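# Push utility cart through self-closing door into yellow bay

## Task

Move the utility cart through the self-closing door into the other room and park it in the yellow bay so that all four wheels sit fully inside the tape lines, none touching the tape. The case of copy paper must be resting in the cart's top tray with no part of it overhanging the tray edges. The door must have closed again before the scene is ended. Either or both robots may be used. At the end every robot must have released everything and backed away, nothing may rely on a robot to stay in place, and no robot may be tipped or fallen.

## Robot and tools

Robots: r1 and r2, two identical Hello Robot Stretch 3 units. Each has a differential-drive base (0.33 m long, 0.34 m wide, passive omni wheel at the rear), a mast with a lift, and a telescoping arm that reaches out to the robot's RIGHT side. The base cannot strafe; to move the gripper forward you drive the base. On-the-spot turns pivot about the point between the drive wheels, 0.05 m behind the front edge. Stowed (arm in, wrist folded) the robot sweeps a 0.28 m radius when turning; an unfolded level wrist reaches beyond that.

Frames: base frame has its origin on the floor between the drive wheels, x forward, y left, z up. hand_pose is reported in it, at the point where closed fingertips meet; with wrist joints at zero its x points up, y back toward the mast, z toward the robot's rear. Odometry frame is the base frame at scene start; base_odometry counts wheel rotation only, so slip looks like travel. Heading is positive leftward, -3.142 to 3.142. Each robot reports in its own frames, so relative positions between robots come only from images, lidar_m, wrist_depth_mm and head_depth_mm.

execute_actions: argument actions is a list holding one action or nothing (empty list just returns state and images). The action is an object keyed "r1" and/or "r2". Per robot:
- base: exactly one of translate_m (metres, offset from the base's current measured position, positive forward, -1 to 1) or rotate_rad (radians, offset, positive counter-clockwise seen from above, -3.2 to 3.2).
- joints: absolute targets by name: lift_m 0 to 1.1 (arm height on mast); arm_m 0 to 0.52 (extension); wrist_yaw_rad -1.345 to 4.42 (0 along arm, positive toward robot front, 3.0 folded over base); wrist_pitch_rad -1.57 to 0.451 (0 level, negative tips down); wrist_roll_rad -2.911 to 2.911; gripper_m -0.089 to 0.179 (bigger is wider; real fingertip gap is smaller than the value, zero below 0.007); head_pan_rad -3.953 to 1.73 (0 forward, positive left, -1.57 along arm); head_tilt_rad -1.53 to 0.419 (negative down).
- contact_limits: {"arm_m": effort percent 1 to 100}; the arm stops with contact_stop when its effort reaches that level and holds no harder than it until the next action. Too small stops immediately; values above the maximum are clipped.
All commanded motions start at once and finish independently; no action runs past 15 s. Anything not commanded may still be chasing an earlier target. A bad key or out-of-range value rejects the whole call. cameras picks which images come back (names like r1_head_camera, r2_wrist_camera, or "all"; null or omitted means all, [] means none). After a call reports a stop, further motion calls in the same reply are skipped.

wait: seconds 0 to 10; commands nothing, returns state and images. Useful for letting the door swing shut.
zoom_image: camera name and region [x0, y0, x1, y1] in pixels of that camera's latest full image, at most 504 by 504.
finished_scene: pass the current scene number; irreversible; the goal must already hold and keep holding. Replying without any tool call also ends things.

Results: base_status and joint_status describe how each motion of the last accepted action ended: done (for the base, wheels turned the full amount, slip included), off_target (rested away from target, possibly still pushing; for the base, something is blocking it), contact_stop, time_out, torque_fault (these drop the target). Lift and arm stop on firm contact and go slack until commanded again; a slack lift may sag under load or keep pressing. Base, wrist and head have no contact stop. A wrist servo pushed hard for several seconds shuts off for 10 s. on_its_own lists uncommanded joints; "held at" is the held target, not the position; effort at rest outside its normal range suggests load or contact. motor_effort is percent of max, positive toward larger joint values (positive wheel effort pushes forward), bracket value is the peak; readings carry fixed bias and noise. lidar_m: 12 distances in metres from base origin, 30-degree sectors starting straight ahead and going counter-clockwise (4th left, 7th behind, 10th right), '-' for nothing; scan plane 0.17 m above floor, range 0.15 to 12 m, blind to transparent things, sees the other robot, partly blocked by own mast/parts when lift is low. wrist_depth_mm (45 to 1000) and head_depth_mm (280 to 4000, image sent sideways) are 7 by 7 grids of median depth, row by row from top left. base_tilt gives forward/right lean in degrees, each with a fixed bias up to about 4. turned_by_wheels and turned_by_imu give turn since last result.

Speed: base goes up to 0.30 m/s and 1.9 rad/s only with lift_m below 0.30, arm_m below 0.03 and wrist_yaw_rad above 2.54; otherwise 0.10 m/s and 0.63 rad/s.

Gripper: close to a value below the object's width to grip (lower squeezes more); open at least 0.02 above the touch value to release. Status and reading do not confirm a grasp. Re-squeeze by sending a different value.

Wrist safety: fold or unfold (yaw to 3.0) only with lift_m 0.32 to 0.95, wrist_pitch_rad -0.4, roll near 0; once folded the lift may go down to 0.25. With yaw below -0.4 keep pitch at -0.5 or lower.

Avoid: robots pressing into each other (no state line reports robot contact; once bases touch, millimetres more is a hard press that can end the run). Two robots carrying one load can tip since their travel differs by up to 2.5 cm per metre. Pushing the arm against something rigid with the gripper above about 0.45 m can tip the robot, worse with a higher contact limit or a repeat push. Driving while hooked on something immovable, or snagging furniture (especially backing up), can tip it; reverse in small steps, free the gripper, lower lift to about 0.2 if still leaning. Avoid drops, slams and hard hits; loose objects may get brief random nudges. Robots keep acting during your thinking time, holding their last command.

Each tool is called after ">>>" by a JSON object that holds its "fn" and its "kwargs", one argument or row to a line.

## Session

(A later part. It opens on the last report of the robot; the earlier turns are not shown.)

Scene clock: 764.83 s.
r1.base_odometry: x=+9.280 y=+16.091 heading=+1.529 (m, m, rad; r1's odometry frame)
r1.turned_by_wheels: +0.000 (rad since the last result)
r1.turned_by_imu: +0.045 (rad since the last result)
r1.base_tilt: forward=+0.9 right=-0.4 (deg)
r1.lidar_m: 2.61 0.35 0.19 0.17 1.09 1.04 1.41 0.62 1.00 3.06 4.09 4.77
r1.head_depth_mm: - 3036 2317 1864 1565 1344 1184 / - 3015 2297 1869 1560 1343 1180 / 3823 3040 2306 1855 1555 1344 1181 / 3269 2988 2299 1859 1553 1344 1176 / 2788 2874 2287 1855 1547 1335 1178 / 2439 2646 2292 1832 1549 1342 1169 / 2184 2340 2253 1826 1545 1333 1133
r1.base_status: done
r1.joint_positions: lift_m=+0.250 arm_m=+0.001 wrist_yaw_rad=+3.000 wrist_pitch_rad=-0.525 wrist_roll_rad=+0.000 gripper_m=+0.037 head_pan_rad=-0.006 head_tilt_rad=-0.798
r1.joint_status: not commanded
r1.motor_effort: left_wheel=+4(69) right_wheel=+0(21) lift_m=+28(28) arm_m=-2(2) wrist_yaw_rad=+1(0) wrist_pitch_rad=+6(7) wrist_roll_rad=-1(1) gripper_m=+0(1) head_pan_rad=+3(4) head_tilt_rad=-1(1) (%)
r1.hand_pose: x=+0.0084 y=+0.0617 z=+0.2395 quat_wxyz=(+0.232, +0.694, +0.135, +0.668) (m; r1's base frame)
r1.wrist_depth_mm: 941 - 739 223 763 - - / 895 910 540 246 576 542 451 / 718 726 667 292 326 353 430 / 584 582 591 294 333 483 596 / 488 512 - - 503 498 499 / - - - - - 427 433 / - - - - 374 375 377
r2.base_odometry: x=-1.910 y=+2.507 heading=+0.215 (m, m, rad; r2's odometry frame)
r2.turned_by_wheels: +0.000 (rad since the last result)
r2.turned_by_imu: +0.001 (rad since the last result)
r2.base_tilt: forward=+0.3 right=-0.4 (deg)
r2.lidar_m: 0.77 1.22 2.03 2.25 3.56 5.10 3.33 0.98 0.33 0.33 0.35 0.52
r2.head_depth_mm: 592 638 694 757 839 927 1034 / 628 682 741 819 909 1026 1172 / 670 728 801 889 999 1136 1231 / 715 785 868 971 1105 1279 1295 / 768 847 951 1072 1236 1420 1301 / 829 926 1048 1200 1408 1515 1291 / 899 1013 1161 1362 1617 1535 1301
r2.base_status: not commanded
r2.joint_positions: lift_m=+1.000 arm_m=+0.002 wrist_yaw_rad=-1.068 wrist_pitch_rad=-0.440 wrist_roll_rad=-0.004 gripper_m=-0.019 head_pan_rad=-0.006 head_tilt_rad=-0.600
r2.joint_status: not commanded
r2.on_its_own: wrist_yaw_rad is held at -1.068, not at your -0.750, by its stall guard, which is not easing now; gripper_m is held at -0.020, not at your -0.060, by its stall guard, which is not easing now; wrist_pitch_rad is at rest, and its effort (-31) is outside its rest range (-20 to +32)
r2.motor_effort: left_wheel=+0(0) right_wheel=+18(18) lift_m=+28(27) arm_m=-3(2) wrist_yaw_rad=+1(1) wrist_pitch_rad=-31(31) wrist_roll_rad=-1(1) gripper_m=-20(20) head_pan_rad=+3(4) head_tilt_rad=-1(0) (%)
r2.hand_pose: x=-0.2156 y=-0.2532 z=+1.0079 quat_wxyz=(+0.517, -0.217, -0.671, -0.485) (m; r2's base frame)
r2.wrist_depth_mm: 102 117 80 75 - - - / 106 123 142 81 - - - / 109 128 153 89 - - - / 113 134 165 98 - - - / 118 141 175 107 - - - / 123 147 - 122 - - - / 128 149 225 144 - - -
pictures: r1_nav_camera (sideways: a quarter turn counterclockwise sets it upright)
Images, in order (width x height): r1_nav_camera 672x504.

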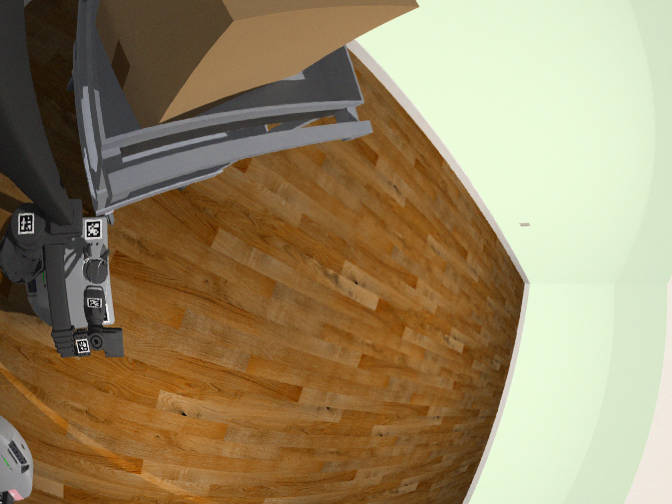

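>>> {"fn": "execute_actions", "kwargs": {
  "actions": [
    {"r1":{"base":{"translate_m":1.0}}}
  ],
  "cameras": []
}}

>>> {"fn": "execute_actions", "kwargs": {
  "actions": [
    {"r1":{"base":{"rotate_rad":1.57}}}
  ],
  "cameras": []
}}

>>> {"fn": "execute_actions", "kwargs": {
  "actions": [
    {"r1":{"base":{"translate_m":0.5}}}
  ],
  "cameras": []
}}

>>> {"fn": "execute_actions", "kwargs": {
  "actions": [
    {"r1":{"base":{"rotate_rad":1.75}}}
  ],
  "cameras": ["r1_nav_camera"]
}}

Scene clock: 770.53 s.
r1.base_odometry: x=+9.321 y=+17.090 heading=+1.530 (m, m, rad; r1's odometry frame)
r1.turned_by_wheels: +0.001 (rad since the last result)
r1.turned_by_imu: +0.964 (rad since the last result)
r1.base_tilt: forward=+0.9 right=-0.4 (deg)
r1.lidar_m: 1.10 0.27 0.18 0.17 0.18 1.41 1.77 3.69 4.69 4.34 1.79 1.19
r1.head_depth_mm: 984 1115 1277 1508 1572 1350 1188 / 974 1101 1267 1481 1567 1348 1183 / 968 1092 1243 1463 1570 1342 1182 / 956 1078 1235 1440 1557 1334 1175 / 948 1065 1211 1416 1545 1338 1176 / 938 1054 1200 1398 1546 1336 1169 / 926 1047 1187 1381 536 725 733
r1.base_status: done
r1.joint_positions: lift_m=+0.250 arm_m=+0.001 wrist_yaw_rad=+3.000 wrist_pitch_rad=-0.525 wrist_roll_rad=+0.000 gripper_m=+0.037 head_pan_rad=-0.006 head_tilt_rad=-0.796
r1.joint_status: not commanded
r1.on_its_own: left_wheel is at rest, and its effort (+36) is outside its rest range (-18 to +18)
r1.motor_effort: left_wheel=+36(66) right_wheel=-3(18) lift_m=+28(28) arm_m=-2(2) wrist_yaw_rad=+0(1) wrist_pitch_rad=+6(6) wrist_roll_rad=-1(1) gripper_m=+0(1) head_pan_rad=+3(3) head_tilt_rad=-3(3) (%)
r1.hand_pose: x=+0.0084 y=+0.0617 z=+0.2394 quat_wxyz=(+0.232, +0.694, +0.135, +0.668) (m; r1's base frame)
r1.wrist_depth_mm: - - 207 771 788 683 - / 946 928 227 573 582 542 464 / 723 713 254 434 437 440 326 / 585 593 271 281 302 328 355 / 491 505 - - 480 468 487 / - - - - - 426 430 / - - - - 373 375 375
r2.base_odometry: x=-1.910 y=+2.507 heading=+0.215 (m, m, rad; r2's odometry frame)
r2.turned_by_wheels: +0.000 (rad since the last result)
r2.turned_by_imu: +0.002 (rad since the last result)
r2.base_tilt: forward=+0.3 right=-0.4 (deg)
r2.lidar_m: 0.77 1.22 2.03 2.25 3.61 5.09 3.32 1.62 0.33 0.33 0.35 0.52
r2.head_depth_mm: 591 639 694 760 836 922 1035 / 627 680 745 820 909 1027 1173 / 668 727 798 891 999 1136 1241 / 714 783 865 973 1112 1274 1293 / 765 848 950 1073 1237 1415 1295 / 830 924 1043 1197 1402 1512 1288 / 898 1010 1156 1348 1627 1540 1291
r2.base_status: not commanded
r2.joint_positions: lift_m=+1.000 arm_m=+0.002 wrist_yaw_rad=-1.068 wrist_pitch_rad=-0.440 wrist_roll_rad=-0.004 gripper_m=-0.019 head_pan_rad=-0.006 head_tilt_rad=-0.600
r2.joint_status: not commanded
r2.on_its_own: wrist_yaw_rad is held at -1.068, not at your -0.750, by its stall guard, which is not easing now; gripper_m is held at -0.020, not at your -0.060, by its stall guard, which is not easing now; wrist_pitch_rad is at rest, and its effort (-31) is outside its rest range (-20 to +32)
r2.motor_effort: left_wheel=+1(1) right_wheel=+18(18) lift_m=+28(27) arm_m=-2(2) wrist_yaw_rad=+1(1) wrist_pitch_rad=-31(31) wrist_roll_rad=-1(2) gripper_m=-19(20) head_pan_rad=+2(2) head_tilt_rad=+0(1) (%)
r2.hand_pose: x=-0.2156 y=-0.2532 z=+1.0079 quat_wxyz=(+0.517, -0.217, -0.671, -0.485) (m; r2's base frame)
r2.wrist_depth_mm: 102 117 80 74 - - - / 106 122 141 81 - - - / 109 128 154 89 - - - / 113 134 164 98 - - - / 118 141 175 107 - - - / 123 148 - 122 - - - / 128 149 226 144 - - -
pictures: none
No camera images: the call's "cameras" was empty. Leave "cameras" out to get every camera's image.

Scene clock: 772.83 s.
r1.base_odometry: x=+9.321 y=+17.090 heading=+3.100 (m, m, rad; r1's odometry frame)
r1.turned_by_wheels: +1.570 (rad since the last result)
r1.turned_by_imu: +1.564 (rad since the last result)
r1.base_tilt: forward=+0.9 right=-0.4 (deg)
r1.lidar_m: 0.17 0.18 1.40 1.78 3.69 4.62 4.36 1.82 1.19 1.10 0.27 0.18
r1.head_depth_mm: 1308 1470 395 317 285 351 437 / 1297 1471 392 316 - 323 415 / 1291 1450 391 315 - 307 388 / 1273 1427 389 314 315 362 402 / 1254 1415 401 401 502 499 444 / 1238 1397 1583 1771 1549 1339 1172 / 1225 1375 1570 1745 1550 1329 1170
r1.base_status: done
r1.joint_positions: lift_m=+0.250 arm_m=+0.001 wrist_yaw_rad=+3.000 wrist_pitch_rad=-0.525 wrist_roll_rad=+0.000 gripper_m=+0.037 head_pan_rad=-0.006 head_tilt_rad=-0.796
r1.joint_status: not commanded
r1.motor_effort: left_wheel=-2(19) right_wheel=+2(12) lift_m=+28(28) arm_m=-2(2) wrist_yaw_rad=+0(0) wrist_pitch_rad=+6(6) wrist_roll_rad=-1(1) gripper_m=+0(0) head_pan_rad=+3(4) head_tilt_rad=-2(3) (%)
r1.hand_pose: x=+0.0084 y=+0.0617 z=+0.2394 quat_wxyz=(+0.232, +0.694, +0.135, +0.668) (m; r1's base frame)
r1.wrist_depth_mm: - - - - - - - / 950 940 982 986 978 975 992 / 728 716 728 739 742 748 743 / 579 583 586 598 593 597 603 / 491 506 - - 514 502 500 / - - - - - 426 419 / - - - - 374 375 205
r2.base_odometry: x=-1.910 y=+2.507 heading=+0.215 (m, m, rad; r2's odometry frame)
r2.turned_by_wheels: +0.000 (rad since the last result)
r2.turned_by_imu: +0.001 (rad since the last result)
r2.base_tilt: forward=+0.3 right=-0.4 (deg)
r2.lidar_m: 0.77 1.22 2.03 2.25 3.61 5.10 3.32 1.62 0.33 0.33 0.35 0.51
r2.head_depth_mm: 592 638 694 758 835 920 1034 / 625 683 747 818 911 1026 1177 / 666 728 803 891 998 1138 1235 / 713 783 869 972 1102 1281 1295 / 769 850 949 1071 1234 1422 1298 / 830 925 1041 1196 1415 1499 1295 / 902 1008 1164 1349 1624 1525 1288
r2.base_status: not commanded
r2.joint_positions: lift_m=+1.000 arm_m=+0.002 wrist_yaw_rad=-1.068 wrist_pitch_rad=-0.440 wrist_roll_rad=-0.004 gripper_m=-0.019 head_pan_rad=-0.006 head_tilt_rad=-0.600
r2.joint_status: not commanded
r2.on_its_own: wrist_yaw_rad is held at -1.068, not at your -0.750, by its stall guard, which is not easing now; gripper_m is held at -0.020, not at your -0.060, by its stall guard, which is not easing now; wrist_pitch_rad is at rest, and its effort (-31) is outside its rest range (-20 to +32)
r2.motor_effort: left_wheel=+1(0) right_wheel=+18(17) lift_m=+28(27) arm_m=-2(2) wrist_yaw_rad=+1(1) wrist_pitch_rad=-31(31) wrist_roll_rad=-2(1) gripper_m=-20(19) head_pan_rad=+3(3) head_tilt_rad=+0(0) (%)
r2.hand_pose: x=-0.2156 y=-0.2532 z=+1.0079 quat_wxyz=(+0.517, -0.217, -0.671, -0.485) (m; r2's base frame)
r2.wrist_depth_mm: 102 117 80 74 - - - / 106 123 142 81 - - - / 109 128 153 89 - - - / 113 134 164 98 - - - / 118 141 174 107 - - - / 123 147 - 122 - - - / 128 149 224 144 - - -
pictures: none
No camera images: the call's "cameras" was empty. Leave "cameras" out to get every camera's image.

Scene clock: 776.03 s.
r1.base_odometry: x=+8.822 y=+17.112 heading=+3.099 (m, m, rad; r1's odometry frame)
r1.turned_by_wheels: +0.000 (rad since the last result)
r1.turned_by_imu: -0.186 (rad since the last result)
r1.base_tilt: forward=+0.9 right=-0.4 (deg)
r1.lidar_m: - - 1.23 1.32 3.72 4.21 4.83 2.25 1.21 0.18 0.15 -
r1.head_depth_mm: 993 1136 1260 317 - - - / 964 1097 1210 316 - - - / 933 1058 1169 315 - - - / 910 1018 1115 314 - - - / 882 990 1113 312 - - 453 / 858 960 1092 1242 1448 1330 453 / 833 929 1051 1213 1416 1327 1167
r1.base_status: done
r1.joint_positions: lift_m=+0.250 arm_m=+0.001 wrist_yaw_rad=+3.000 wrist_pitch_rad=-0.524 wrist_roll_rad=+0.000 gripper_m=+0.037 head_pan_rad=-0.005 head_tilt_rad=-0.796
r1.joint_status: not commanded
r1.motor_effort: left_wheel=+8(86) right_wheel=+15(52) lift_m=+27(28) arm_m=-2(2) wrist_yaw_rad=+1(3) wrist_pitch_rad=+6(6) wrist_roll_rad=-1(0) gripper_m=+0(0) head_pan_rad=+3(3) head_tilt_rad=-3(3) (%)
r1.hand_pose: x=+0.0084 y=+0.0617 z=+0.2395 quat_wxyz=(+0.232, +0.694, +0.135, +0.668) (m; r1's base frame)
r1.wrist_depth_mm: - - - - - - 91 / 942 916 979 974 974 117 102 / 715 727 732 727 737 118 674 / 578 586 591 588 600 129 575 / 493 505 - - 495 149 498 / - - - - - 209 222 / - - - - 209 223 224
r2.base_odometry: x=-1.910 y=+2.507 heading=+0.215 (m, m, rad; r2's odometry frame)
r2.turned_by_wheels: +0.000 (rad since the last result)
r2.turned_by_imu: +0.001 (rad since the last result)
r2.base_tilt: forward=+0.3 right=-0.4 (deg)
r2.lidar_m: 0.77 1.22 2.04 2.26 3.57 5.11 3.32 1.59 0.33 0.33 0.35 0.51
r2.head_depth_mm: 589 639 692 759 836 923 1033 / 627 683 743 818 915 1028 1180 / 667 730 804 890 999 1137 1241 / 714 784 869 972 1100 1293 1295 / 768 846 950 1073 1241 1423 1294 / 832 928 1045 1194 1396 1520 1293 / 902 1013 1164 1355 1619 1529 1299
r2.base_status: not commanded
r2.joint_positions: lift_m=+1.000 arm_m=+0.002 wrist_yaw_rad=-1.068 wrist_pitch_rad=-0.440 wrist_roll_rad=-0.004 gripper_m=-0.019 head_pan_rad=-0.006 head_tilt_rad=-0.600
r2.joint_status: not commanded
r2.on_its_own: wrist_yaw_rad is held at -1.068, not at your -0.750, by its stall guard, which is not easing now; gripper_m is held at -0.020, not at your -0.060, by its stall guard, which is not easing now; wrist_pitch_rad is at rest, and its effort (-31) is outside its rest range (-20 to +32)
r2.motor_effort: left_wheel=+1(1) right_wheel=+17(18) lift_m=+28(27) arm_m=-2(2) wrist_yaw_rad=+1(1) wrist_pitch_rad=-31(31) wrist_roll_rad=-2(2) gripper_m=-20(19) head_pan_rad=+3(3) head_tilt_rad=-1(0) (%)
r2.hand_pose: x=-0.2156 y=-0.2532 z=+1.0079 quat_wxyz=(+0.517, -0.217, -0.671, -0.485) (m; r2's base frame)
r2.wrist_depth_mm: 102 117 80 74 - - - / 106 123 142 81 - - - / 109 128 153 89 - - - / 113 134 164 98 - - - / 117 141 174 107 - - - / 123 147 - 121 - - - / 128 149 224 144 - - -
pictures: none
No camera images: the call's "cameras" was empty. Leave "cameras" out to get every camera's image.

Scene clock: 779.13 s.
r1.base_odometry: x=+8.822 y=+17.111 heading=-1.434 (m, m, rad; r1's odometry frame)
r1.turned_by_wheels: +1.750 (rad since the last result)
r1.turned_by_imu: +1.712 (rad since the last result)
r1.base_tilt: forward=+0.9 right=-0.4 (deg)
r1.lidar_m: 1.31 3.76 4.53 4.79 1.78 1.11 1.01 0.24 0.22 0.23 0.29 1.22
r1.head_depth_mm: 1456 1723 2094 1865 1560 1349 1184 / 1293 1502 1801 1866 1571 1352 1181 / 1163 1327 1549 1774 1562 1349 1181 / 3281 3021 1955 1817 1554 1341 1178 / 3187 2874 2075 1850 1560 1338 1176 / 3193 2966 2273 1839 1551 1338 1174 / 3153 2977 2277 1843 1537 1326 1170
r1.base_status: done
r1.joint_positions: lift_m=+0.250 arm_m=+0.001 wrist_yaw_rad=+3.000 wrist_pitch_rad=-0.524 wrist_roll_rad=+0.000 gripper_m=+0.037 head_pan_rad=-0.004 head_tilt_rad=-0.796
r1.joint_status: not commanded
r1.motor_effort: left_wheel=-2(32) right_wheel=+2(43) lift_m=+28(28) arm_m=-2(3) wrist_yaw_rad=+0(1) wrist_pitch_rad=+6(6) wrist_roll_rad=-1(1) gripper_m=+0(0) head_pan_rad=+3(3) head_tilt_rad=-3(3) (%)
r1.hand_pose: x=+0.0084 y=+0.0617 z=+0.2395 quat_wxyz=(+0.232, +0.694, +0.135, +0.668) (m; r1's base frame)
r1.wrist_depth_mm: - - - - - - - / 955 927 960 963 991 966 974 / 723 723 729 733 739 741 745 / 581 581 592 589 593 601 607 / 489 509 - - 511 498 503 / - - - - - 427 430 / - - - - 375 376 377
r2.base_odometry: x=-1.910 y=+2.507 heading=+0.215 (m, m, rad; r2's odometry frame)
r2.turned_by_wheels: +0.000 (rad since the last result)
r2.turned_by_imu: +0.001 (rad since the last result)
r2.base_tilt: forward=+0.3 right=-0.4 (deg)
r2.lidar_m: 0.77 1.22 2.03 2.25 3.58 5.10 3.32 1.71 0.33 0.33 0.35 0.52
r2.head_depth_mm: 590 640 695 757 836 922 1041 / 628 680 745 820 912 1029 1178 / 669 730 803 890 998 1132 1241 / 715 784 868 967 1102 1283 1297 / 768 844 948 1076 1233 1426 1298 / 829 924 1041 1197 1401 1510 1299 / 903 1014 1159 1354 1632 1545 1301
r2.base_status: not commanded
r2.joint_positions: lift_m=+1.000 arm_m=+0.002 wrist_yaw_rad=-1.068 wrist_pitch_rad=-0.440 wrist_roll_rad=-0.004 gripper_m=-0.019 head_pan_rad=-0.006 head_tilt_rad=-0.600
r2.joint_status: not commanded
r2.on_its_own: wrist_yaw_rad is held at -1.068, not at your -0.750, by its stall guard, which is not easing now; gripper_m is held at -0.020, not at your -0.060, by its stall guard, which is not easing now; wrist_pitch_rad is at rest, and its effort (-31) is outside its rest range (-20 to +32)
r2.motor_effort: left_wheel=+0(0) right_wheel=+18(18) lift_m=+27(27) arm_m=-2(3) wrist_yaw_rad=+1(1) wrist_pitch_rad=-31(31) wrist_roll_rad=-1(1) gripper_m=-19(19) head_pan_rad=+4(3) head_tilt_rad=+0(0) (%)
r2.hand_pose: x=-0.2156 y=-0.2532 z=+1.0079 quat_wxyz=(+0.517, -0.217, -0.671, -0.485) (m; r2's base frame)
r2.wrist_depth_mm: 102 118 81 74 - - - / 106 122 141 81 - - - / 109 128 155 89 - - - / 113 134 164 98 - - - / 118 141 174 107 - - - / 123 147 - 122 - - - / 128 149 223 144 - - -
pictures: r1_nav_camera (sideways: a quarter turn counterclockwise sets it upright)
Images, in order (width x height): r1_nav_camera 672x504.

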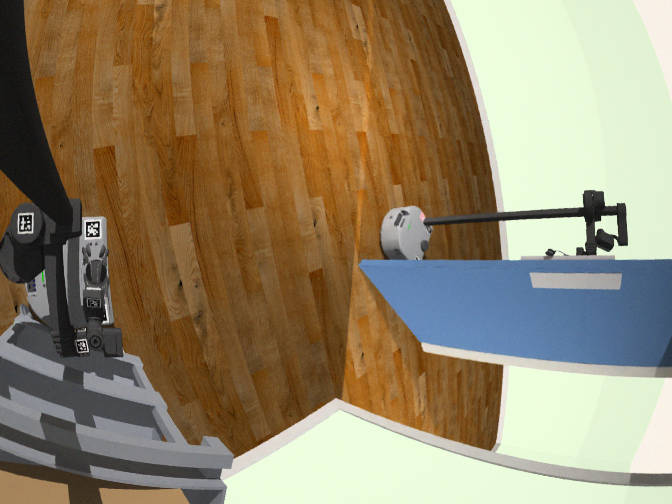

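>>> {"fn": "execute_actions", "kwargs": {
  "actions": [
    {"r1":{"joints":{"lift_m":0.6,"wrist_pitch_rad":-0.4}}}
  ],
  "cameras": []
}}

>>> {"fn": "execute_actions", "kwargs": {
  "actions": [
    {"r1":{"joints":{"wrist_yaw_rad":0,"wrist_pitch_rad":0,"arm_m":0.1}}}
  ],
  "cameras": []
}}

>>> {"fn": "execute_actions", "kwargs": {
  "actions": [
    {"r1":{"base":{"translate_m":0.9}}}
  ],
  "cameras": ["r1_nav_camera"]
}}

Scene clock: 783.90 s.
r1.base_odometry: x=+8.822 y=+17.111 heading=-1.434 (m, m, rad; r1's odometry frame)
r1.turned_by_wheels: +0.000 (rad since the last result)
r1.turned_by_imu: +0.000 (rad since the last result)
r1.base_tilt: forward=+0.9 right=-0.4 (deg)
r1.lidar_m: 1.31 3.77 4.57 4.79 1.79 1.12 1.01 0.24 0.22 0.23 0.29 1.23
r1.head_depth_mm: 1458 1736 2106 1882 1569 1346 1183 / 1290 1502 1797 1867 1572 1349 1182 / 1164 1328 1564 1775 1567 1345 1183 / 3286 3018 1947 1806 1555 1340 1178 / 3176 2845 2053 1846 1557 1336 1176 / 3242 2949 2276 1849 1542 1337 1173 / 3171 2946 2269 1843 1537 1330 1167
r1.base_status: not commanded
r1.joint_positions: lift_m=+0.599 arm_m=+0.001 wrist_yaw_rad=+3.000 wrist_pitch_rad=-0.420 wrist_roll_rad=+0.000 gripper_m=+0.037 head_pan_rad=-0.004 head_tilt_rad=-0.796
r1.joint_status: all done
r1.motor_effort: left_wheel=-2(2) right_wheel=+2(1) lift_m=+39(41) arm_m=-2(3) wrist_yaw_rad=+0(0) wrist_pitch_rad=+7(8) wrist_roll_rad=-1(1) gripper_m=+0(0) head_pan_rad=+2(3) head_tilt_rad=-3(3) (%)
r1.hand_pose: x=+0.0104 y=+0.0759 z=+0.6116 quat_wxyz=(+0.197, +0.700, +0.098, +0.679) (m; r1's base frame)
r1.wrist_depth_mm: - - - - - - - / - - - - - - - / - - - - - - - / - - - - - - - / - - - - - - - / 915 915 - 905 913 912 917 / 767 786 - 770 772 801 795
r2.base_odometry: x=-1.910 y=+2.507 heading=+0.215 (m, m, rad; r2's odometry frame)
r2.turned_by_wheels: +0.000 (rad since the last result)
r2.turned_by_imu: +0.001 (rad since the last result)
r2.base_tilt: forward=+0.2 right=-0.4 (deg)
r2.lidar_m: 0.77 1.22 2.03 2.25 3.56 5.10 3.34 1.71 0.33 0.33 0.35 0.52
r2.head_depth_mm: 591 638 695 759 839 922 1035 / 626 682 745 821 912 1027 1178 / 668 731 802 887 1000 1143 1236 / 714 784 871 973 1109 1277 1291 / 770 847 953 1077 1236 1421 1292 / 829 924 1041 1195 1406 1514 1297 / 904 1013 1159 1352 1631 1530 1286
r2.base_status: not commanded
r2.joint_positions: lift_m=+1.000 arm_m=+0.002 wrist_yaw_rad=-1.068 wrist_pitch_rad=-0.440 wrist_roll_rad=-0.004 gripper_m=-0.019 head_pan_rad=-0.006 head_tilt_rad=-0.600
r2.joint_status: not commanded
r2.on_its_own: wrist_yaw_rad is held at -1.068, not at your -0.750, by its stall guard, which is not easing now; gripper_m is held at -0.020, not at your -0.060, by its stall guard, which is not easing now; wrist_pitch_rad is at rest, and its effort (-31) is outside its rest range (-20 to +32)
r2.motor_effort: left_wheel=+0(1) right_wheel=+18(18) lift_m=+27(27) arm_m=-3(3) wrist_yaw_rad=+1(1) wrist_pitch_rad=-31(30) wrist_roll_rad=-2(2) gripper_m=-19(20) head_pan_rad=+3(3) head_tilt_rad=+0(0) (%)
r2.hand_pose: x=-0.2156 y=-0.2532 z=+1.0079 quat_wxyz=(+0.517, -0.217, -0.671, -0.485) (m; r2's base frame)
r2.wrist_depth_mm: 102 117 80 75 - - - / 106 122 141 81 - - - / 109 128 153 89 - - - / 113 134 164 98 - - - / 118 141 174 107 - - - / 122 147 - 121 - - - / 129 149 226 144 - - -
pictures: none
No camera images: the call's "cameras" was empty. Leave "cameras" out to get every camera's image.

Scene clock: 787.37 s.
r1.base_odometry: x=+8.822 y=+17.111 heading=-1.434 (m, m, rad; r1's odometry frame)
r1.turned_by_wheels: +0.000 (rad since the last result)
r1.turned_by_imu: -0.006 (rad since the last result)
r1.base_tilt: forward=+0.9 right=-0.4 (deg)
r1.lidar_m: 1.32 3.77 4.55 4.76 1.80 1.12 1.00 0.56 0.50 0.50 1.01 1.22
r1.head_depth_mm: 1469 1751 2114 1885 1572 1357 1189 / 1308 1512 1804 1877 1562 1346 1185 / 1168 1333 1570 1769 1568 1350 1180 / 3271 2866 1950 1771 1557 1343 1177 / 3200 2745 2096 1848 1553 1336 1174 / 3218 2981 2281 1835 1540 1336 1169 / 3195 2965 2257 1829 1546 1326 1173
r1.base_status: not commanded
r1.joint_positions: lift_m=+0.600 arm_m=+0.100 wrist_yaw_rad=+0.002 wrist_pitch_rad=-0.019 wrist_roll_rad=-0.004 gripper_m=+0.037 head_pan_rad=-0.004 head_tilt_rad=-0.796
r1.joint_status: all done
r1.motor_effort: left_wheel=+1(29) right_wheel=+0(49) lift_m=+36(38) arm_m=-1(23) wrist_yaw_rad=-2(100) wrist_pitch_rad=+7(9) wrist_roll_rad=+1(1) gripper_m=+1(21) head_pan_rad=+2(2) head_tilt_rad=-3(3) (%)
r1.hand_pose: x=-0.0210 y=-0.5007 z=+0.7092 quat_wxyz=(+0.709, +0.008, -0.706, -0.006) (m; r1's base frame)
r1.wrist_depth_mm: 572 600 617 647 674 155 107 / 588 614 647 665 684 144 130 / 602 623 661 677 711 161 142 / 615 644 670 698 734 155 831 / 631 667 684 728 763 156 836 / 650 678 699 750 639 159 651 / 661 699 737 763 809 162 490
r2.base_odometry: x=-1.910 y=+2.507 heading=+0.215 (m, m, rad; r2's odometry frame)
r2.turned_by_wheels: +0.000 (rad since the last result)
r2.turned_by_imu: +0.001 (rad since the last result)
r2.base_tilt: forward=+0.3 right=-0.4 (deg)
r2.lidar_m: 0.77 1.22 2.03 2.25 3.60 5.09 3.33 1.71 0.33 0.33 0.35 0.51
r2.head_depth_mm: 592 639 695 758 835 923 1032 / 624 683 743 820 910 1026 1168 / 668 727 802 887 1004 1136 1236 / 713 786 866 976 1107 1279 1294 / 767 854 947 1071 1235 1416 1302 / 831 927 1044 1199 1406 1521 1299 / 901 1014 1159 1354 1630 1533 1290
r2.base_status: not commanded
r2.joint_positions: lift_m=+1.000 arm_m=+0.002 wrist_yaw_rad=-1.068 wrist_pitch_rad=-0.440 wrist_roll_rad=-0.004 gripper_m=-0.019 head_pan_rad=-0.006 head_tilt_rad=-0.600
r2.joint_status: not commanded
r2.on_its_own: wrist_yaw_rad is held at -1.068, not at your -0.750, by its stall guard, which is not easing now; gripper_m is held at -0.020, not at your -0.060, by its stall guard, which is not easing now; wrist_pitch_rad is at rest, and its effort (-31) is outside its rest range (-20 to +32)
r2.motor_effort: left_wheel=+0(1) right_wheel=+18(17) lift_m=+28(27) arm_m=-2(2) wrist_yaw_rad=+1(1) wrist_pitch_rad=-31(31) wrist_roll_rad=-2(1) gripper_m=-20(19) head_pan_rad=+4(4) head_tilt_rad=+0(0) (%)
r2.hand_pose: x=-0.2156 y=-0.2532 z=+1.0079 quat_wxyz=(+0.517, -0.217, -0.671, -0.485) (m; r2's base frame)
r2.wrist_depth_mm: 102 117 81 75 - - - / 106 122 142 81 - - - / 108 128 154 89 - - - / 113 134 164 98 - - - / 118 140 175 107 - - - / 122 146 - 122 - - - / 128 149 225 145 - - -
pictures: none
No camera images: the call's "cameras" was empty. Leave "cameras" out to get every camera's image.

Scene clock: 797.53 s.
r1.base_odometry: x=+8.945 y=+16.220 heading=-1.434 (m, m, rad; r1's odometry frame)
r1.turned_by_wheels: +0.000 (rad since the last result)
r1.turned_by_imu: -0.003 (rad since the last result)
r1.base_tilt: forward=+0.9 right=-0.5 (deg)
r1.lidar_m: 0.42 2.88 3.48 4.95 3.38 2.10 1.44 1.10 0.93 0.82 0.84 0.48
r1.head_depth_mm: 362 430 537 704 1027 1323 1185 / 338 383 449 562 750 1123 1188 / 428 467 464 529 623 805 1139 / 2556 2771 2225 1860 1558 1224 1139 / 2534 2762 2272 1805 1329 1220 1171 / 765 884 2067 1799 1549 1285 1177 / 2446 2681 2269 1840 1545 1336 1169
r1.base_status: done
r1.joint_positions: lift_m=+0.600 arm_m=+0.100 wrist_yaw_rad=+0.001 wrist_pitch_rad=-0.019 wrist_roll_rad=-0.004 gripper_m=+0.037 head_pan_rad=-0.004 head_tilt_rad=-0.796
r1.joint_status: not commanded
r1.motor_effort: left_wheel=+0(5) right_wheel=+0(5) lift_m=+37(37) arm_m=-1(1) wrist_yaw_rad=-2(2) wrist_pitch_rad=+7(7) wrist_roll_rad=+1(1) gripper_m=+0(0) head_pan_rad=+3(2) head_tilt_rad=-3(2) (%)
r1.hand_pose: x=-0.0211 y=-0.5007 z=+0.7092 quat_wxyz=(+0.709, +0.008, -0.706, -0.007) (m; r1's base frame)
r1.wrist_depth_mm: - - 462 479 508 529 552 / - - 476 491 515 543 574 / - - 487 514 533 562 596 / - - 498 522 549 587 611 / - - 505 540 578 592 634 / - - 510 558 591 617 657 / - - 548 580 605 643 679
r2.base_odometry: x=-1.910 y=+2.507 heading=+0.215 (m, m, rad; r2's odometry frame)
r2.turned_by_wheels: +0.000 (rad since the last result)
r2.turned_by_imu: +0.003 (rad since the last result)
r2.base_tilt: forward=+0.3 right=-0.4 (deg)
r2.lidar_m: 0.77 1.22 2.03 2.25 3.58 5.09 3.34 0.81 0.33 0.33 0.35 0.52
r2.head_depth_mm: 591 640 695 758 835 921 1039 / 627 679 744 821 910 1025 1174 / 668 729 802 891 997 1139 1239 / 716 787 867 977 1105 1280 1300 / 768 851 953 1075 1232 1424 1304 / 830 922 1041 1200 1402 1514 1285 / 904 1013 1159 1352 1625 1543 1293
r2.base_status: not commanded
r2.joint_positions: lift_m=+1.000 arm_m=+0.002 wrist_yaw_rad=-1.068 wrist_pitch_rad=-0.440 wrist_roll_rad=-0.004 gripper_m=-0.019 head_pan_rad=-0.006 head_tilt_rad=-0.600
r2.joint_status: not commanded
r2.on_its_own: wrist_yaw_rad is held at -1.068, not at your -0.750, by its stall guard, which is not easing now; gripper_m is held at -0.020, not at your -0.060, by its stall guard, which is not easing now; wrist_pitch_rad is at rest, and its effort (-31) is outside its rest range (-20 to +32)
r2.motor_effort: left_wheel=+1(1) right_wheel=+18(18) lift_m=+28(27) arm_m=-2(2) wrist_yaw_rad=+1(1) wrist_pitch_rad=-31(30) wrist_roll_rad=-2(1) gripper_m=-19(20) head_pan_rad=+3(2) head_tilt_rad=+0(0) (%)
r2.hand_pose: x=-0.2156 y=-0.2532 z=+1.0079 quat_wxyz=(+0.517, -0.217, -0.671, -0.485) (m; r2's base frame)
r2.wrist_depth_mm: 102 117 80 74 - - - / 105 123 141 81 - - - / 109 128 153 89 - - - / 113 134 164 98 - - - / 118 141 175 107 - - - / 123 147 - 121 - - - / 128 149 223 144 - - -
pictures: r1_nav_camera (sideways: a quarter turn counterclockwise sets it upright)
Images, in order (width x height): r1_nav_camera 672x504.

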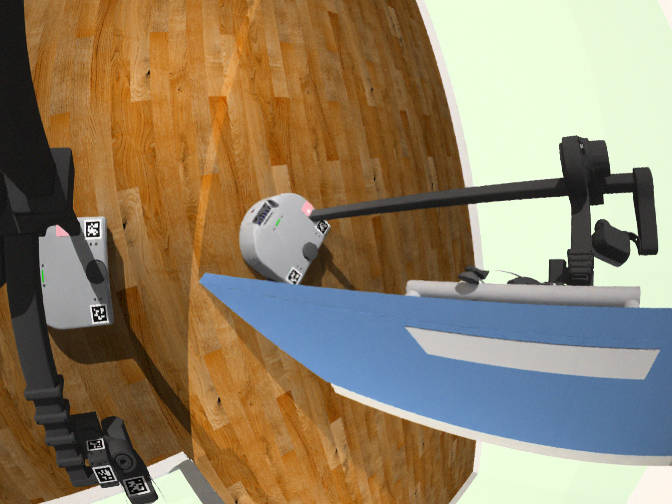

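Missed; cart pushed back. Look behind.

>>> {"fn": "execute_actions", "kwargs": {
  "actions": [
    {"r1":{"base":{"translate_m":-0.3},"joints":{"wrist_yaw_rad":3.0,"wrist_pitch_rad":-0.4,"arm_m":0}}}
  ],
  "cameras": []
}}

>>> {"fn": "execute_actions", "kwargs": {
  "actions": [
    {"r1":{"base":{"rotate_rad":3.0},"joints":{"lift_m":0.28}}}
  ],
  "cameras": ["r1_nav_camera"]
}}

Scene clock: 802.17 s.
r1.base_odometry: x=+8.904 y=+16.517 heading=-1.434 (m, m, rad; r1's odometry frame)
r1.turned_by_wheels: +0.000 (rad since the last result)
r1.turned_by_imu: +0.000 (rad since the last result)
r1.base_tilt: forward=+0.9 right=-0.4 (deg)
r1.lidar_m: 0.72 3.17 3.85 4.89 2.85 1.78 1.59 0.85 1.00 0.89 0.90 0.91
r1.head_depth_mm: 735 875 1087 1420 1571 1357 1187 / 649 757 909 1130 1463 1346 1183 / 620 701 799 948 1191 1336 1178 / 2790 2882 2296 1806 1434 1316 1182 / 2750 2868 2135 1557 1446 1332 1174 / 2696 2852 2291 1838 1514 1337 1171 / 2670 2836 2269 1839 1546 1327 1171
r1.base_status: done
r1.joint_positions: lift_m=+0.600 arm_m=+0.001 wrist_yaw_rad=+2.999 wrist_pitch_rad=-0.414 wrist_roll_rad=-0.004 gripper_m=+0.037 head_pan_rad=-0.004 head_tilt_rad=-0.796
r1.joint_status: all done
r1.motor_effort: left_wheel=+0(6) right_wheel=+1(5) lift_m=+37(37) arm_m=-5(7) wrist_yaw_rad=+1(2) wrist_pitch_rad=+5(6) wrist_roll_rad=+1(1) gripper_m=+0(1) head_pan_rad=+3(2) head_tilt_rad=-2(3) (%)
r1.hand_pose: x=+0.0108 y=+0.0765 z=+0.6131 quat_wxyz=(+0.195, +0.699, +0.096, +0.681) (m; r1's base frame)
r1.wrist_depth_mm: - - - - - - - / - - - - - - - / - - - - - - - / - - - - - - - / - - - - - - - / 905 904 - 913 920 943 933 / 773 772 - 794 785 793 795
r2.base_odometry: x=-1.910 y=+2.507 heading=+0.215 (m, m, rad; r2's odometry frame)
r2.turned_by_wheels: +0.000 (rad since the last result)
r2.turned_by_imu: +0.001 (rad since the last result)
r2.base_tilt: forward=+0.3 right=-0.4 (deg)
r2.lidar_m: 0.77 1.22 2.03 2.25 3.59 5.07 3.34 1.11 0.33 0.33 0.35 0.51
r2.head_depth_mm: 591 639 694 759 836 923 1034 / 629 681 742 823 909 1028 1173 / 671 730 802 892 999 1145 1241 / 714 785 868 975 1105 1283 1294 / 767 849 950 1073 1236 1416 1287 / 825 924 1042 1201 1405 1517 1293 / 901 1014 1159 1359 1626 1540 1296
r2.base_status: not commanded
r2.joint_positions: lift_m=+1.000 arm_m=+0.002 wrist_yaw_rad=-1.068 wrist_pitch_rad=-0.440 wrist_roll_rad=-0.004 gripper_m=-0.019 head_pan_rad=-0.006 head_tilt_rad=-0.600
r2.joint_status: not commanded
r2.on_its_own: wrist_yaw_rad is held at -1.068, not at your -0.750, by its stall guard, which is not easing now; gripper_m is held at -0.020, not at your -0.060, by its stall guard, which is not easing now; wrist_pitch_rad is at rest, and its effort (-31) is outside its rest range (-20 to +32)
r2.motor_effort: left_wheel=+1(0) right_wheel=+17(18) lift_m=+27(27) arm_m=-2(3) wrist_yaw_rad=+1(1) wrist_pitch_rad=-31(31) wrist_roll_rad=-1(2) gripper_m=-19(19) head_pan_rad=+3(3) head_tilt_rad=-1(1) (%)
r2.hand_pose: x=-0.2156 y=-0.2532 z=+1.0079 quat_wxyz=(+0.517, -0.217, -0.671, -0.485) (m; r2's base frame)
r2.wrist_depth_mm: 102 117 80 74 - - - / 105 123 141 81 - - - / 109 128 154 89 - - - / 113 134 164 98 - - - / 118 141 174 108 - - - / 123 147 - 122 - - - / 129 149 225 145 - - -
pictures: none
No camera images: the call's "cameras" was empty. Leave "cameras" out to get every camera's image.

Scene clock: 807.10 s.
r1.base_odometry: x=+8.904 y=+16.517 heading=+1.566 (m, m, rad; r1's odometry frame)
r1.turned_by_wheels: +3.000 (rad since the last result)
r1.turned_by_imu: +2.997 (rad since the last result)
r1.base_tilt: forward=+0.9 right=-0.4 (deg)
r1.lidar_m: 1.60 0.85 0.85 0.90 0.89 1.30 0.72 1.17 3.48 4.93 3.83 1.95
r1.head_depth_mm: 1634 1868 2124 1879 1576 1351 1184 / 1587 1788 2063 1871 1558 1349 1182 / 1520 1713 1985 1847 1563 1339 1177 / 1470 1663 1906 1855 1556 1341 1177 / 1429 1604 1827 1850 1554 1340 1177 / 1387 1544 1759 1834 1548 1331 1174 / 1341 1497 1696 1821 1550 1330 1172
r1.base_status: done
r1.joint_positions: lift_m=+0.281 arm_m=+0.001 wrist_yaw_rad=+2.999 wrist_pitch_rad=-0.416 wrist_roll_rad=-0.004 gripper_m=+0.037 head_pan_rad=-0.004 head_tilt_rad=-0.796
r1.joint_status: all done
r1.motor_effort: left_wheel=-2(11) right_wheel=+2(10) lift_m=+15(34) arm_m=-4(5) wrist_yaw_rad=+2(1) wrist_pitch_rad=+6(6) wrist_roll_rad=+1(0) gripper_m=+0(0) head_pan_rad=+2(2) head_tilt_rad=-3(3) (%)
r1.hand_pose: x=+0.0107 y=+0.0763 z=+0.2938 quat_wxyz=(+0.195, +0.699, +0.097, +0.681) (m; r1's base frame)
r1.wrist_depth_mm: 702 - 864 978 - - - / 747 - 933 - - - 773 / 799 840 961 - - - 917 / 744 757 757 767 782 775 783 / 597 608 - 631 642 620 625 / 510 510 - 531 515 521 522 / 449 - - - 436 447 449
r2.base_odometry: x=-1.910 y=+2.507 heading=+0.215 (m, m, rad; r2's odometry frame)
r2.turned_by_wheels: +0.000 (rad since the last result)
r2.turned_by_imu: +0.001 (rad since the last result)
r2.base_tilt: forward=+0.3 right=-0.4 (deg)
r2.lidar_m: 0.77 1.22 2.03 2.25 3.57 5.09 3.33 1.12 0.33 0.33 0.35 0.51
r2.head_depth_mm: 590 640 695 757 834 923 1035 / 629 682 743 818 910 1029 1168 / 669 729 803 890 999 1142 1237 / 713 786 866 974 1107 1284 1292 / 763 850 950 1075 1235 1425 1292 / 830 921 1039 1195 1405 1511 1292 / 899 1021 1154 1351 1630 1554 1300
r2.base_status: not commanded
r2.joint_positions: lift_m=+1.000 arm_m=+0.002 wrist_yaw_rad=-1.068 wrist_pitch_rad=-0.440 wrist_roll_rad=-0.004 gripper_m=-0.019 head_pan_rad=-0.006 head_tilt_rad=-0.600
r2.joint_status: not commanded
r2.on_its_own: wrist_yaw_rad is held at -1.068, not at your -0.750, by its stall guard, which is not easing now; gripper_m is held at -0.020, not at your -0.060, by its stall guard, which is not easing now; wrist_pitch_rad is at rest, and its effort (-31) is outside its rest range (-20 to +32)
r2.motor_effort: left_wheel=+1(1) right_wheel=+17(17) lift_m=+28(27) arm_m=-2(2) wrist_yaw_rad=+1(1) wrist_pitch_rad=-31(31) wrist_roll_rad=-1(2) gripper_m=-20(20) head_pan_rad=+3(4) head_tilt_rad=-1(1) (%)
r2.hand_pose: x=-0.2156 y=-0.2532 z=+1.0079 quat_wxyz=(+0.517, -0.217, -0.671, -0.485) (m; r2's base frame)
r2.wrist_depth_mm: 103 117 80 74 - - - / 106 122 142 81 - - - / 109 128 153 89 - - - / 113 134 164 98 - - - / 118 140 174 107 - - - / 123 147 - 122 - - - / 128 149 226 144 - - -
pictures: r1_nav_camera (sideways: a quarter turn counterclockwise sets it upright)
Images, in order (width x height): r1_nav_camera 672x504.

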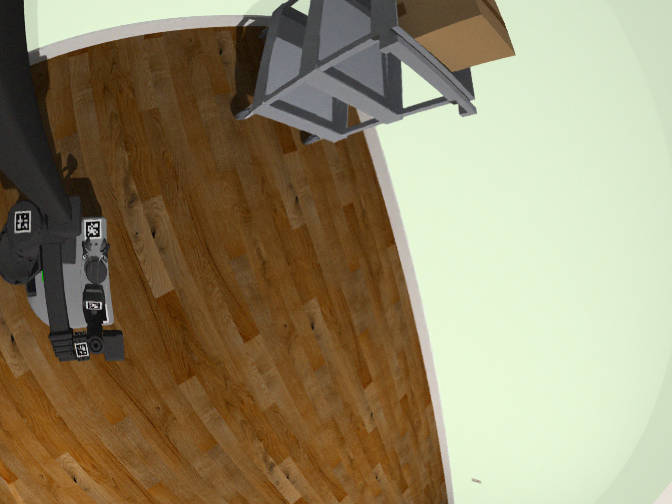

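>>> {"fn": "execute_actions", "kwargs": {
  "actions": [
    {"r1":{"base":{"rotate_rad":0.25}}}
  ],
  "cameras": []
}}

>>> {"fn": "execute_actions", "kwargs": {
  "actions": [
    {"r1":{"base":{"translate_m":1.0}}}
  ],
  "cameras": []
}}

>>> {"fn": "execute_actions", "kwargs": {
  "actions": [
    {"r1":{"base":{"rotate_rad":2.9},"joints":{"lift_m":0.2,"head_pan_rad":-1.57}}}
  ],
  "cameras": ["r1_nav_camera"]
}}

Scene clock: 809.10 s.
r1.base_odometry: x=+8.904 y=+16.517 heading=+1.816 (m, m, rad; r1's odometry frame)
r1.turned_by_wheels: +0.250 (rad since the last result)
r1.turned_by_imu: +0.249 (rad since the last result)
r1.base_tilt: forward=+0.9 right=-0.4 (deg)
r1.lidar_m: 1.12 0.85 0.96 0.89 0.91 0.79 0.72 3.21 4.08 4.89 2.53 1.71
r1.head_depth_mm: 1431 1617 1854 1880 1567 1349 1187 / 1418 1595 1817 1876 1563 1344 1184 / 1406 1584 1808 1863 1559 1348 1183 / 1390 1563 1797 1864 1562 1345 1178 / 1380 1560 1771 1833 1551 1334 1174 / 1365 1461 1685 1556 1513 1338 1170 / 1357 1048 1365 1266 1432 1322 1168
r1.base_status: done
r1.joint_positions: lift_m=+0.281 arm_m=+0.001 wrist_yaw_rad=+2.999 wrist_pitch_rad=-0.416 wrist_roll_rad=-0.004 gripper_m=+0.037 head_pan_rad=-0.004 head_tilt_rad=-0.796
r1.joint_status: not commanded
r1.motor_effort: left_wheel=-2(12) right_wheel=+2(9) lift_m=+16(15) arm_m=-4(4) wrist_yaw_rad=+1(2) wrist_pitch_rad=+6(6) wrist_roll_rad=+1(1) gripper_m=+0(0) head_pan_rad=+2(3) head_tilt_rad=-3(2) (%)
r1.hand_pose: x=+0.0107 y=+0.0763 z=+0.2938 quat_wxyz=(+0.195, +0.699, +0.097, +0.681) (m; r1's base frame)
r1.wrist_depth_mm: - - 856 892 929 - - / - - 913 964 - - - / - 978 951 983 - - - / 754 752 769 772 770 779 782 / 615 607 - 626 639 624 625 / 503 508 - 534 518 523 523 / 452 - - - 439 445 451
r2.base_odometry: x=-1.910 y=+2.507 heading=+0.215 (m, m, rad; r2's odometry frame)
r2.turned_by_wheels: +0.000 (rad since the last result)
r2.turned_by_imu: +0.001 (rad since the last result)
r2.base_tilt: forward=+0.3 right=-0.4 (deg)
r2.lidar_m: 0.77 1.22 2.03 2.26 3.56 5.09 3.32 1.12 0.33 0.33 0.35 0.51
r2.head_depth_mm: 591 641 693 758 837 921 1039 / 626 679 743 818 908 1026 1177 / 669 731 800 889 993 1138 1240 / 716 784 869 972 1103 1279 1290 / 770 847 949 1072 1239 1418 1302 / 831 923 1038 1193 1407 1512 1296 / 903 1009 1160 1353 1631 1538 1296
r2.base_status: not commanded
r2.joint_positions: lift_m=+1.000 arm_m=+0.002 wrist_yaw_rad=-1.068 wrist_pitch_rad=-0.440 wrist_roll_rad=-0.004 gripper_m=-0.019 head_pan_rad=-0.006 head_tilt_rad=-0.600
r2.joint_status: not commanded
r2.on_its_own: wrist_yaw_rad is held at -1.068, not at your -0.750, by its stall guard, which is not easing now; gripper_m is held at -0.020, not at your -0.060, by its stall guard, which is not easing now; wrist_pitch_rad is at rest, and its effort (-31) is outside its rest range (-20 to +32)
r2.motor_effort: left_wheel=+1(1) right_wheel=+18(18) lift_m=+28(28) arm_m=-2(2) wrist_yaw_rad=+1(1) wrist_pitch_rad=-31(31) wrist_roll_rad=-2(1) gripper_m=-20(19) head_pan_rad=+2(3) head_tilt_rad=-1(1) (%)
r2.hand_pose: x=-0.2156 y=-0.2532 z=+1.0079 quat_wxyz=(+0.517, -0.217, -0.671, -0.485) (m; r2's base frame)
r2.wrist_depth_mm: 102 118 80 74 - - - / 106 122 142 81 - - - / 109 128 154 88 - - - / 113 134 165 98 - - - / 118 140 175 107 - - - / 123 147 - 122 - - - / 129 149 225 144 - - -
pictures: none
No camera images: the call's "cameras" was empty. Leave "cameras" out to get every camera's image.

Scene clock: 814.13 s.
r1.base_odometry: x=+8.661 y=+17.487 heading=+1.816 (m, m, rad; r1's odometry frame)
r1.turned_by_wheels: +0.000 (rad since the last result)
r1.turned_by_imu: -0.001 (rad since the last result)
r1.base_tilt: forward=+0.9 right=-0.4 (deg)
r1.lidar_m: 0.60 0.61 0.30 0.30 0.37 1.29 1.71 4.18 5.19 3.90 0.96 0.64
r1.head_depth_mm: 517 585 673 789 960 1215 1183 / 512 579 665 779 945 1195 1186 / 508 573 655 767 929 1170 1180 / 503 568 649 759 916 1152 1180 / 500 562 641 749 899 1127 1177 / 495 557 636 743 887 1103 1170 / 491 551 627 730 874 1085 1173
r1.base_status: done
r1.joint_positions: lift_m=+0.281 arm_m=+0.001 wrist_yaw_rad=+2.999 wrist_pitch_rad=-0.416 wrist_roll_rad=-0.004 gripper_m=+0.037 head_pan_rad=-0.004 head_tilt_rad=-0.796
r1.joint_status: not commanded
r1.motor_effort: left_wheel=-2(8) right_wheel=+2(11) lift_m=+16(16) arm_m=-4(4) wrist_yaw_rad=+1(1) wrist_pitch_rad=+6(6) wrist_roll_rad=+1(1) gripper_m=+0(0) head_pan_rad=+2(2) head_tilt_rad=-3(2) (%)
r1.hand_pose: x=+0.0106 y=+0.0763 z=+0.2937 quat_wxyz=(+0.195, +0.699, +0.097, +0.681) (m; r1's base frame)
r1.wrist_depth_mm: 833 - 930 995 - 802 597 / 926 - 843 937 870 819 609 / 933 487 632 644 652 827 614 / 751 687 448 420 401 742 615 / 604 582 - 589 594 625 604 / 505 507 - 511 521 519 527 / 445 - - - 436 447 447
r2.base_odometry: x=-1.910 y=+2.507 heading=+0.215 (m, m, rad; r2's odometry frame)
r2.turned_by_wheels: +0.000 (rad since the last result)
r2.turned_by_imu: +0.001 (rad since the last result)
r2.base_tilt: forward=+0.3 right=-0.4 (deg)
r2.lidar_m: 0.77 1.22 2.03 2.25 3.58 5.10 3.35 2.12 0.33 0.33 0.35 0.52
r2.head_depth_mm: 592 641 694 758 834 921 1034 / 628 680 740 820 912 1029 1179 / 669 730 804 887 1000 1138 1232 / 717 785 867 973 1096 1279 1291 / 768 849 948 1075 1234 1424 1295 / 832 925 1040 1198 1410 1522 1296 / 902 1014 1161 1358 1615 1518 1293
r2.base_status: not commanded
r2.joint_positions: lift_m=+1.000 arm_m=+0.002 wrist_yaw_rad=-1.068 wrist_pitch_rad=-0.440 wrist_roll_rad=-0.004 gripper_m=-0.019 head_pan_rad=-0.006 head_tilt_rad=-0.600
r2.joint_status: not commanded
r2.on_its_own: wrist_yaw_rad is held at -1.068, not at your -0.750, by its stall guard, which is not easing now; gripper_m is held at -0.020, not at your -0.060, by its stall guard, which is not easing now; wrist_pitch_rad is at rest, and its effort (-30) is outside its rest range (-20 to +32)
r2.motor_effort: left_wheel=+0(1) right_wheel=+18(18) lift_m=+28(27) arm_m=-2(2) wrist_yaw_rad=+1(1) wrist_pitch_rad=-30(31) wrist_roll_rad=-1(2) gripper_m=-19(19) head_pan_rad=+3(2) head_tilt_rad=-1(1) (%)
r2.hand_pose: x=-0.2156 y=-0.2532 z=+1.0079 quat_wxyz=(+0.517, -0.217, -0.671, -0.485) (m; r2's base frame)
r2.wrist_depth_mm: 102 118 81 74 - - - / 106 123 141 81 - - - / 109 128 154 89 - - - / 113 134 165 98 - - - / 118 141 174 107 - - - / 123 147 - 121 - - - / 128 149 224 144 - - -
pictures: none
No camera images: the call's "cameras" was empty. Leave "cameras" out to get every camera's image.

Scene clock: 817.10 s.
r1.base_odometry: x=+8.661 y=+17.487 heading=-1.567 (m, m, rad; r1's odometry frame)
r1.turned_by_wheels: +2.900 (rad since the last result)
r1.turned_by_imu: +2.894 (rad since the last result)
r1.base_tilt: forward=+0.9 right=-0.4 (deg)
r1.lidar_m: 1.71 2.17 4.55 4.83 1.49 0.74 0.61 0.60 0.30 0.30 0.32 0.49
r1.head_depth_mm: 887 940 998 1067 1148 1235 1190 / 972 1068 1105 1196 1335 1323 1182 / 949 1055 895 720 602 472 787 / 917 924 415 464 562 481 776 / 888 510 408 457 533 492 787 / 860 507 403 450 520 509 935 / 833 504 398 443 507 526 980
r1.base_status: done
r1.joint_positions: lift_m=+0.201 arm_m=+0.001 wrist_yaw_rad=+2.999 wrist_pitch_rad=-0.416 wrist_roll_rad=-0.004 gripper_m=+0.037 head_pan_rad=-1.563 head_tilt_rad=-0.796
r1.joint_status: all done
r1.motor_effort: left_wheel=-2(12) right_wheel=+2(12) lift_m=+15(16) arm_m=-4(5) wrist_yaw_rad=+1(1) wrist_pitch_rad=+6(6) wrist_roll_rad=+1(1) gripper_m=+1(0) head_pan_rad=-5(60) head_tilt_rad=-3(2) (%)
r1.hand_pose: x=+0.0106 y=+0.0763 z=+0.2137 quat_wxyz=(+0.195, +0.699, +0.097, +0.681) (m; r1's base frame)
r1.wrist_depth_mm: - - - - - - - / - - - - - - - / 795 791 808 807 828 832 845 / 603 605 613 616 625 624 634 / 493 509 - 536 513 497 507 / - - - - - 416 419 / - - - - 346 357 359
r2.base_odometry: x=-1.910 y=+2.507 heading=+0.215 (m, m, rad; r2's odometry frame)
r2.turned_by_wheels: +0.000 (rad since the last result)
r2.turned_by_imu: +0.001 (rad since the last result)
r2.base_tilt: forward=+0.3 right=-0.4 (deg)
r2.lidar_m: 0.77 1.22 2.03 2.25 3.60 5.09 3.33 2.11 0.33 0.33 0.35 0.51
r2.head_depth_mm: 592 639 695 759 834 922 1043 / 628 680 743 820 911 1027 1174 / 668 731 801 891 1001 1135 1240 / 717 784 869 974 1102 1284 1296 / 768 851 950 1075 1234 1421 1294 / 828 924 1049 1204 1401 1514 1294 / 904 1020 1160 1354 1616 1543 1289
r2.base_status: not commanded
r2.joint_positions: lift_m=+1.000 arm_m=+0.002 wrist_yaw_rad=-1.068 wrist_pitch_rad=-0.440 wrist_roll_rad=-0.004 gripper_m=-0.019 head_pan_rad=-0.006 head_tilt_rad=-0.600
r2.joint_status: not commanded
r2.on_its_own: wrist_yaw_rad is held at -1.068, not at your -0.750, by its stall guard, which is not easing now; gripper_m is held at -0.020, not at your -0.060, by its stall guard, which is not easing now; wrist_pitch_rad is at rest, and its effort (-30) is outside its rest range (-20 to +32)
r2.motor_effort: left_wheel=+0(1) right_wheel=+18(18) lift_m=+28(27) arm_m=-2(2) wrist_yaw_rad=+1(1) wrist_pitch_rad=-30(30) wrist_roll_rad=-1(2) gripper_m=-20(20) head_pan_rad=+3(3) head_tilt_rad=+0(0) (%)
r2.hand_pose: x=-0.2156 y=-0.2532 z=+1.0079 quat_wxyz=(+0.517, -0.217, -0.671, -0.485) (m; r2's base frame)
r2.wrist_depth_mm: 102 117 80 74 - - - / 106 123 142 81 - - - / 109 128 153 89 - - - / 113 134 164 98 - - - / 118 141 174 107 - - - / 123 148 - 122 - - - / 128 149 224 144 - - -
pictures: r1_nav_camera (sideways: a quarter turn counterclockwise sets it upright)
Images, in order (width x height): r1_nav_camera 672x504.

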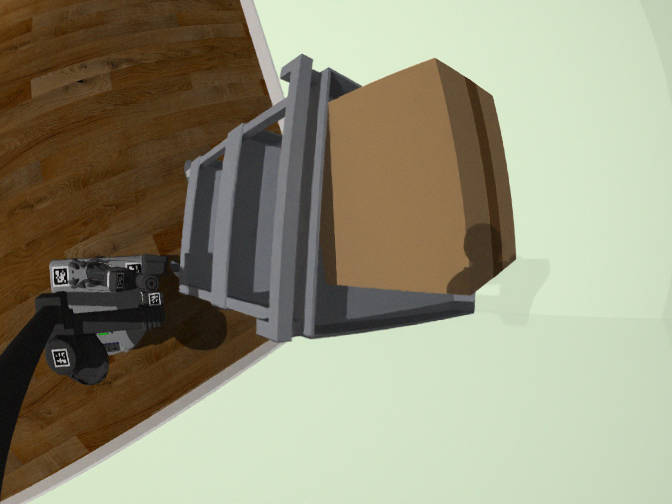

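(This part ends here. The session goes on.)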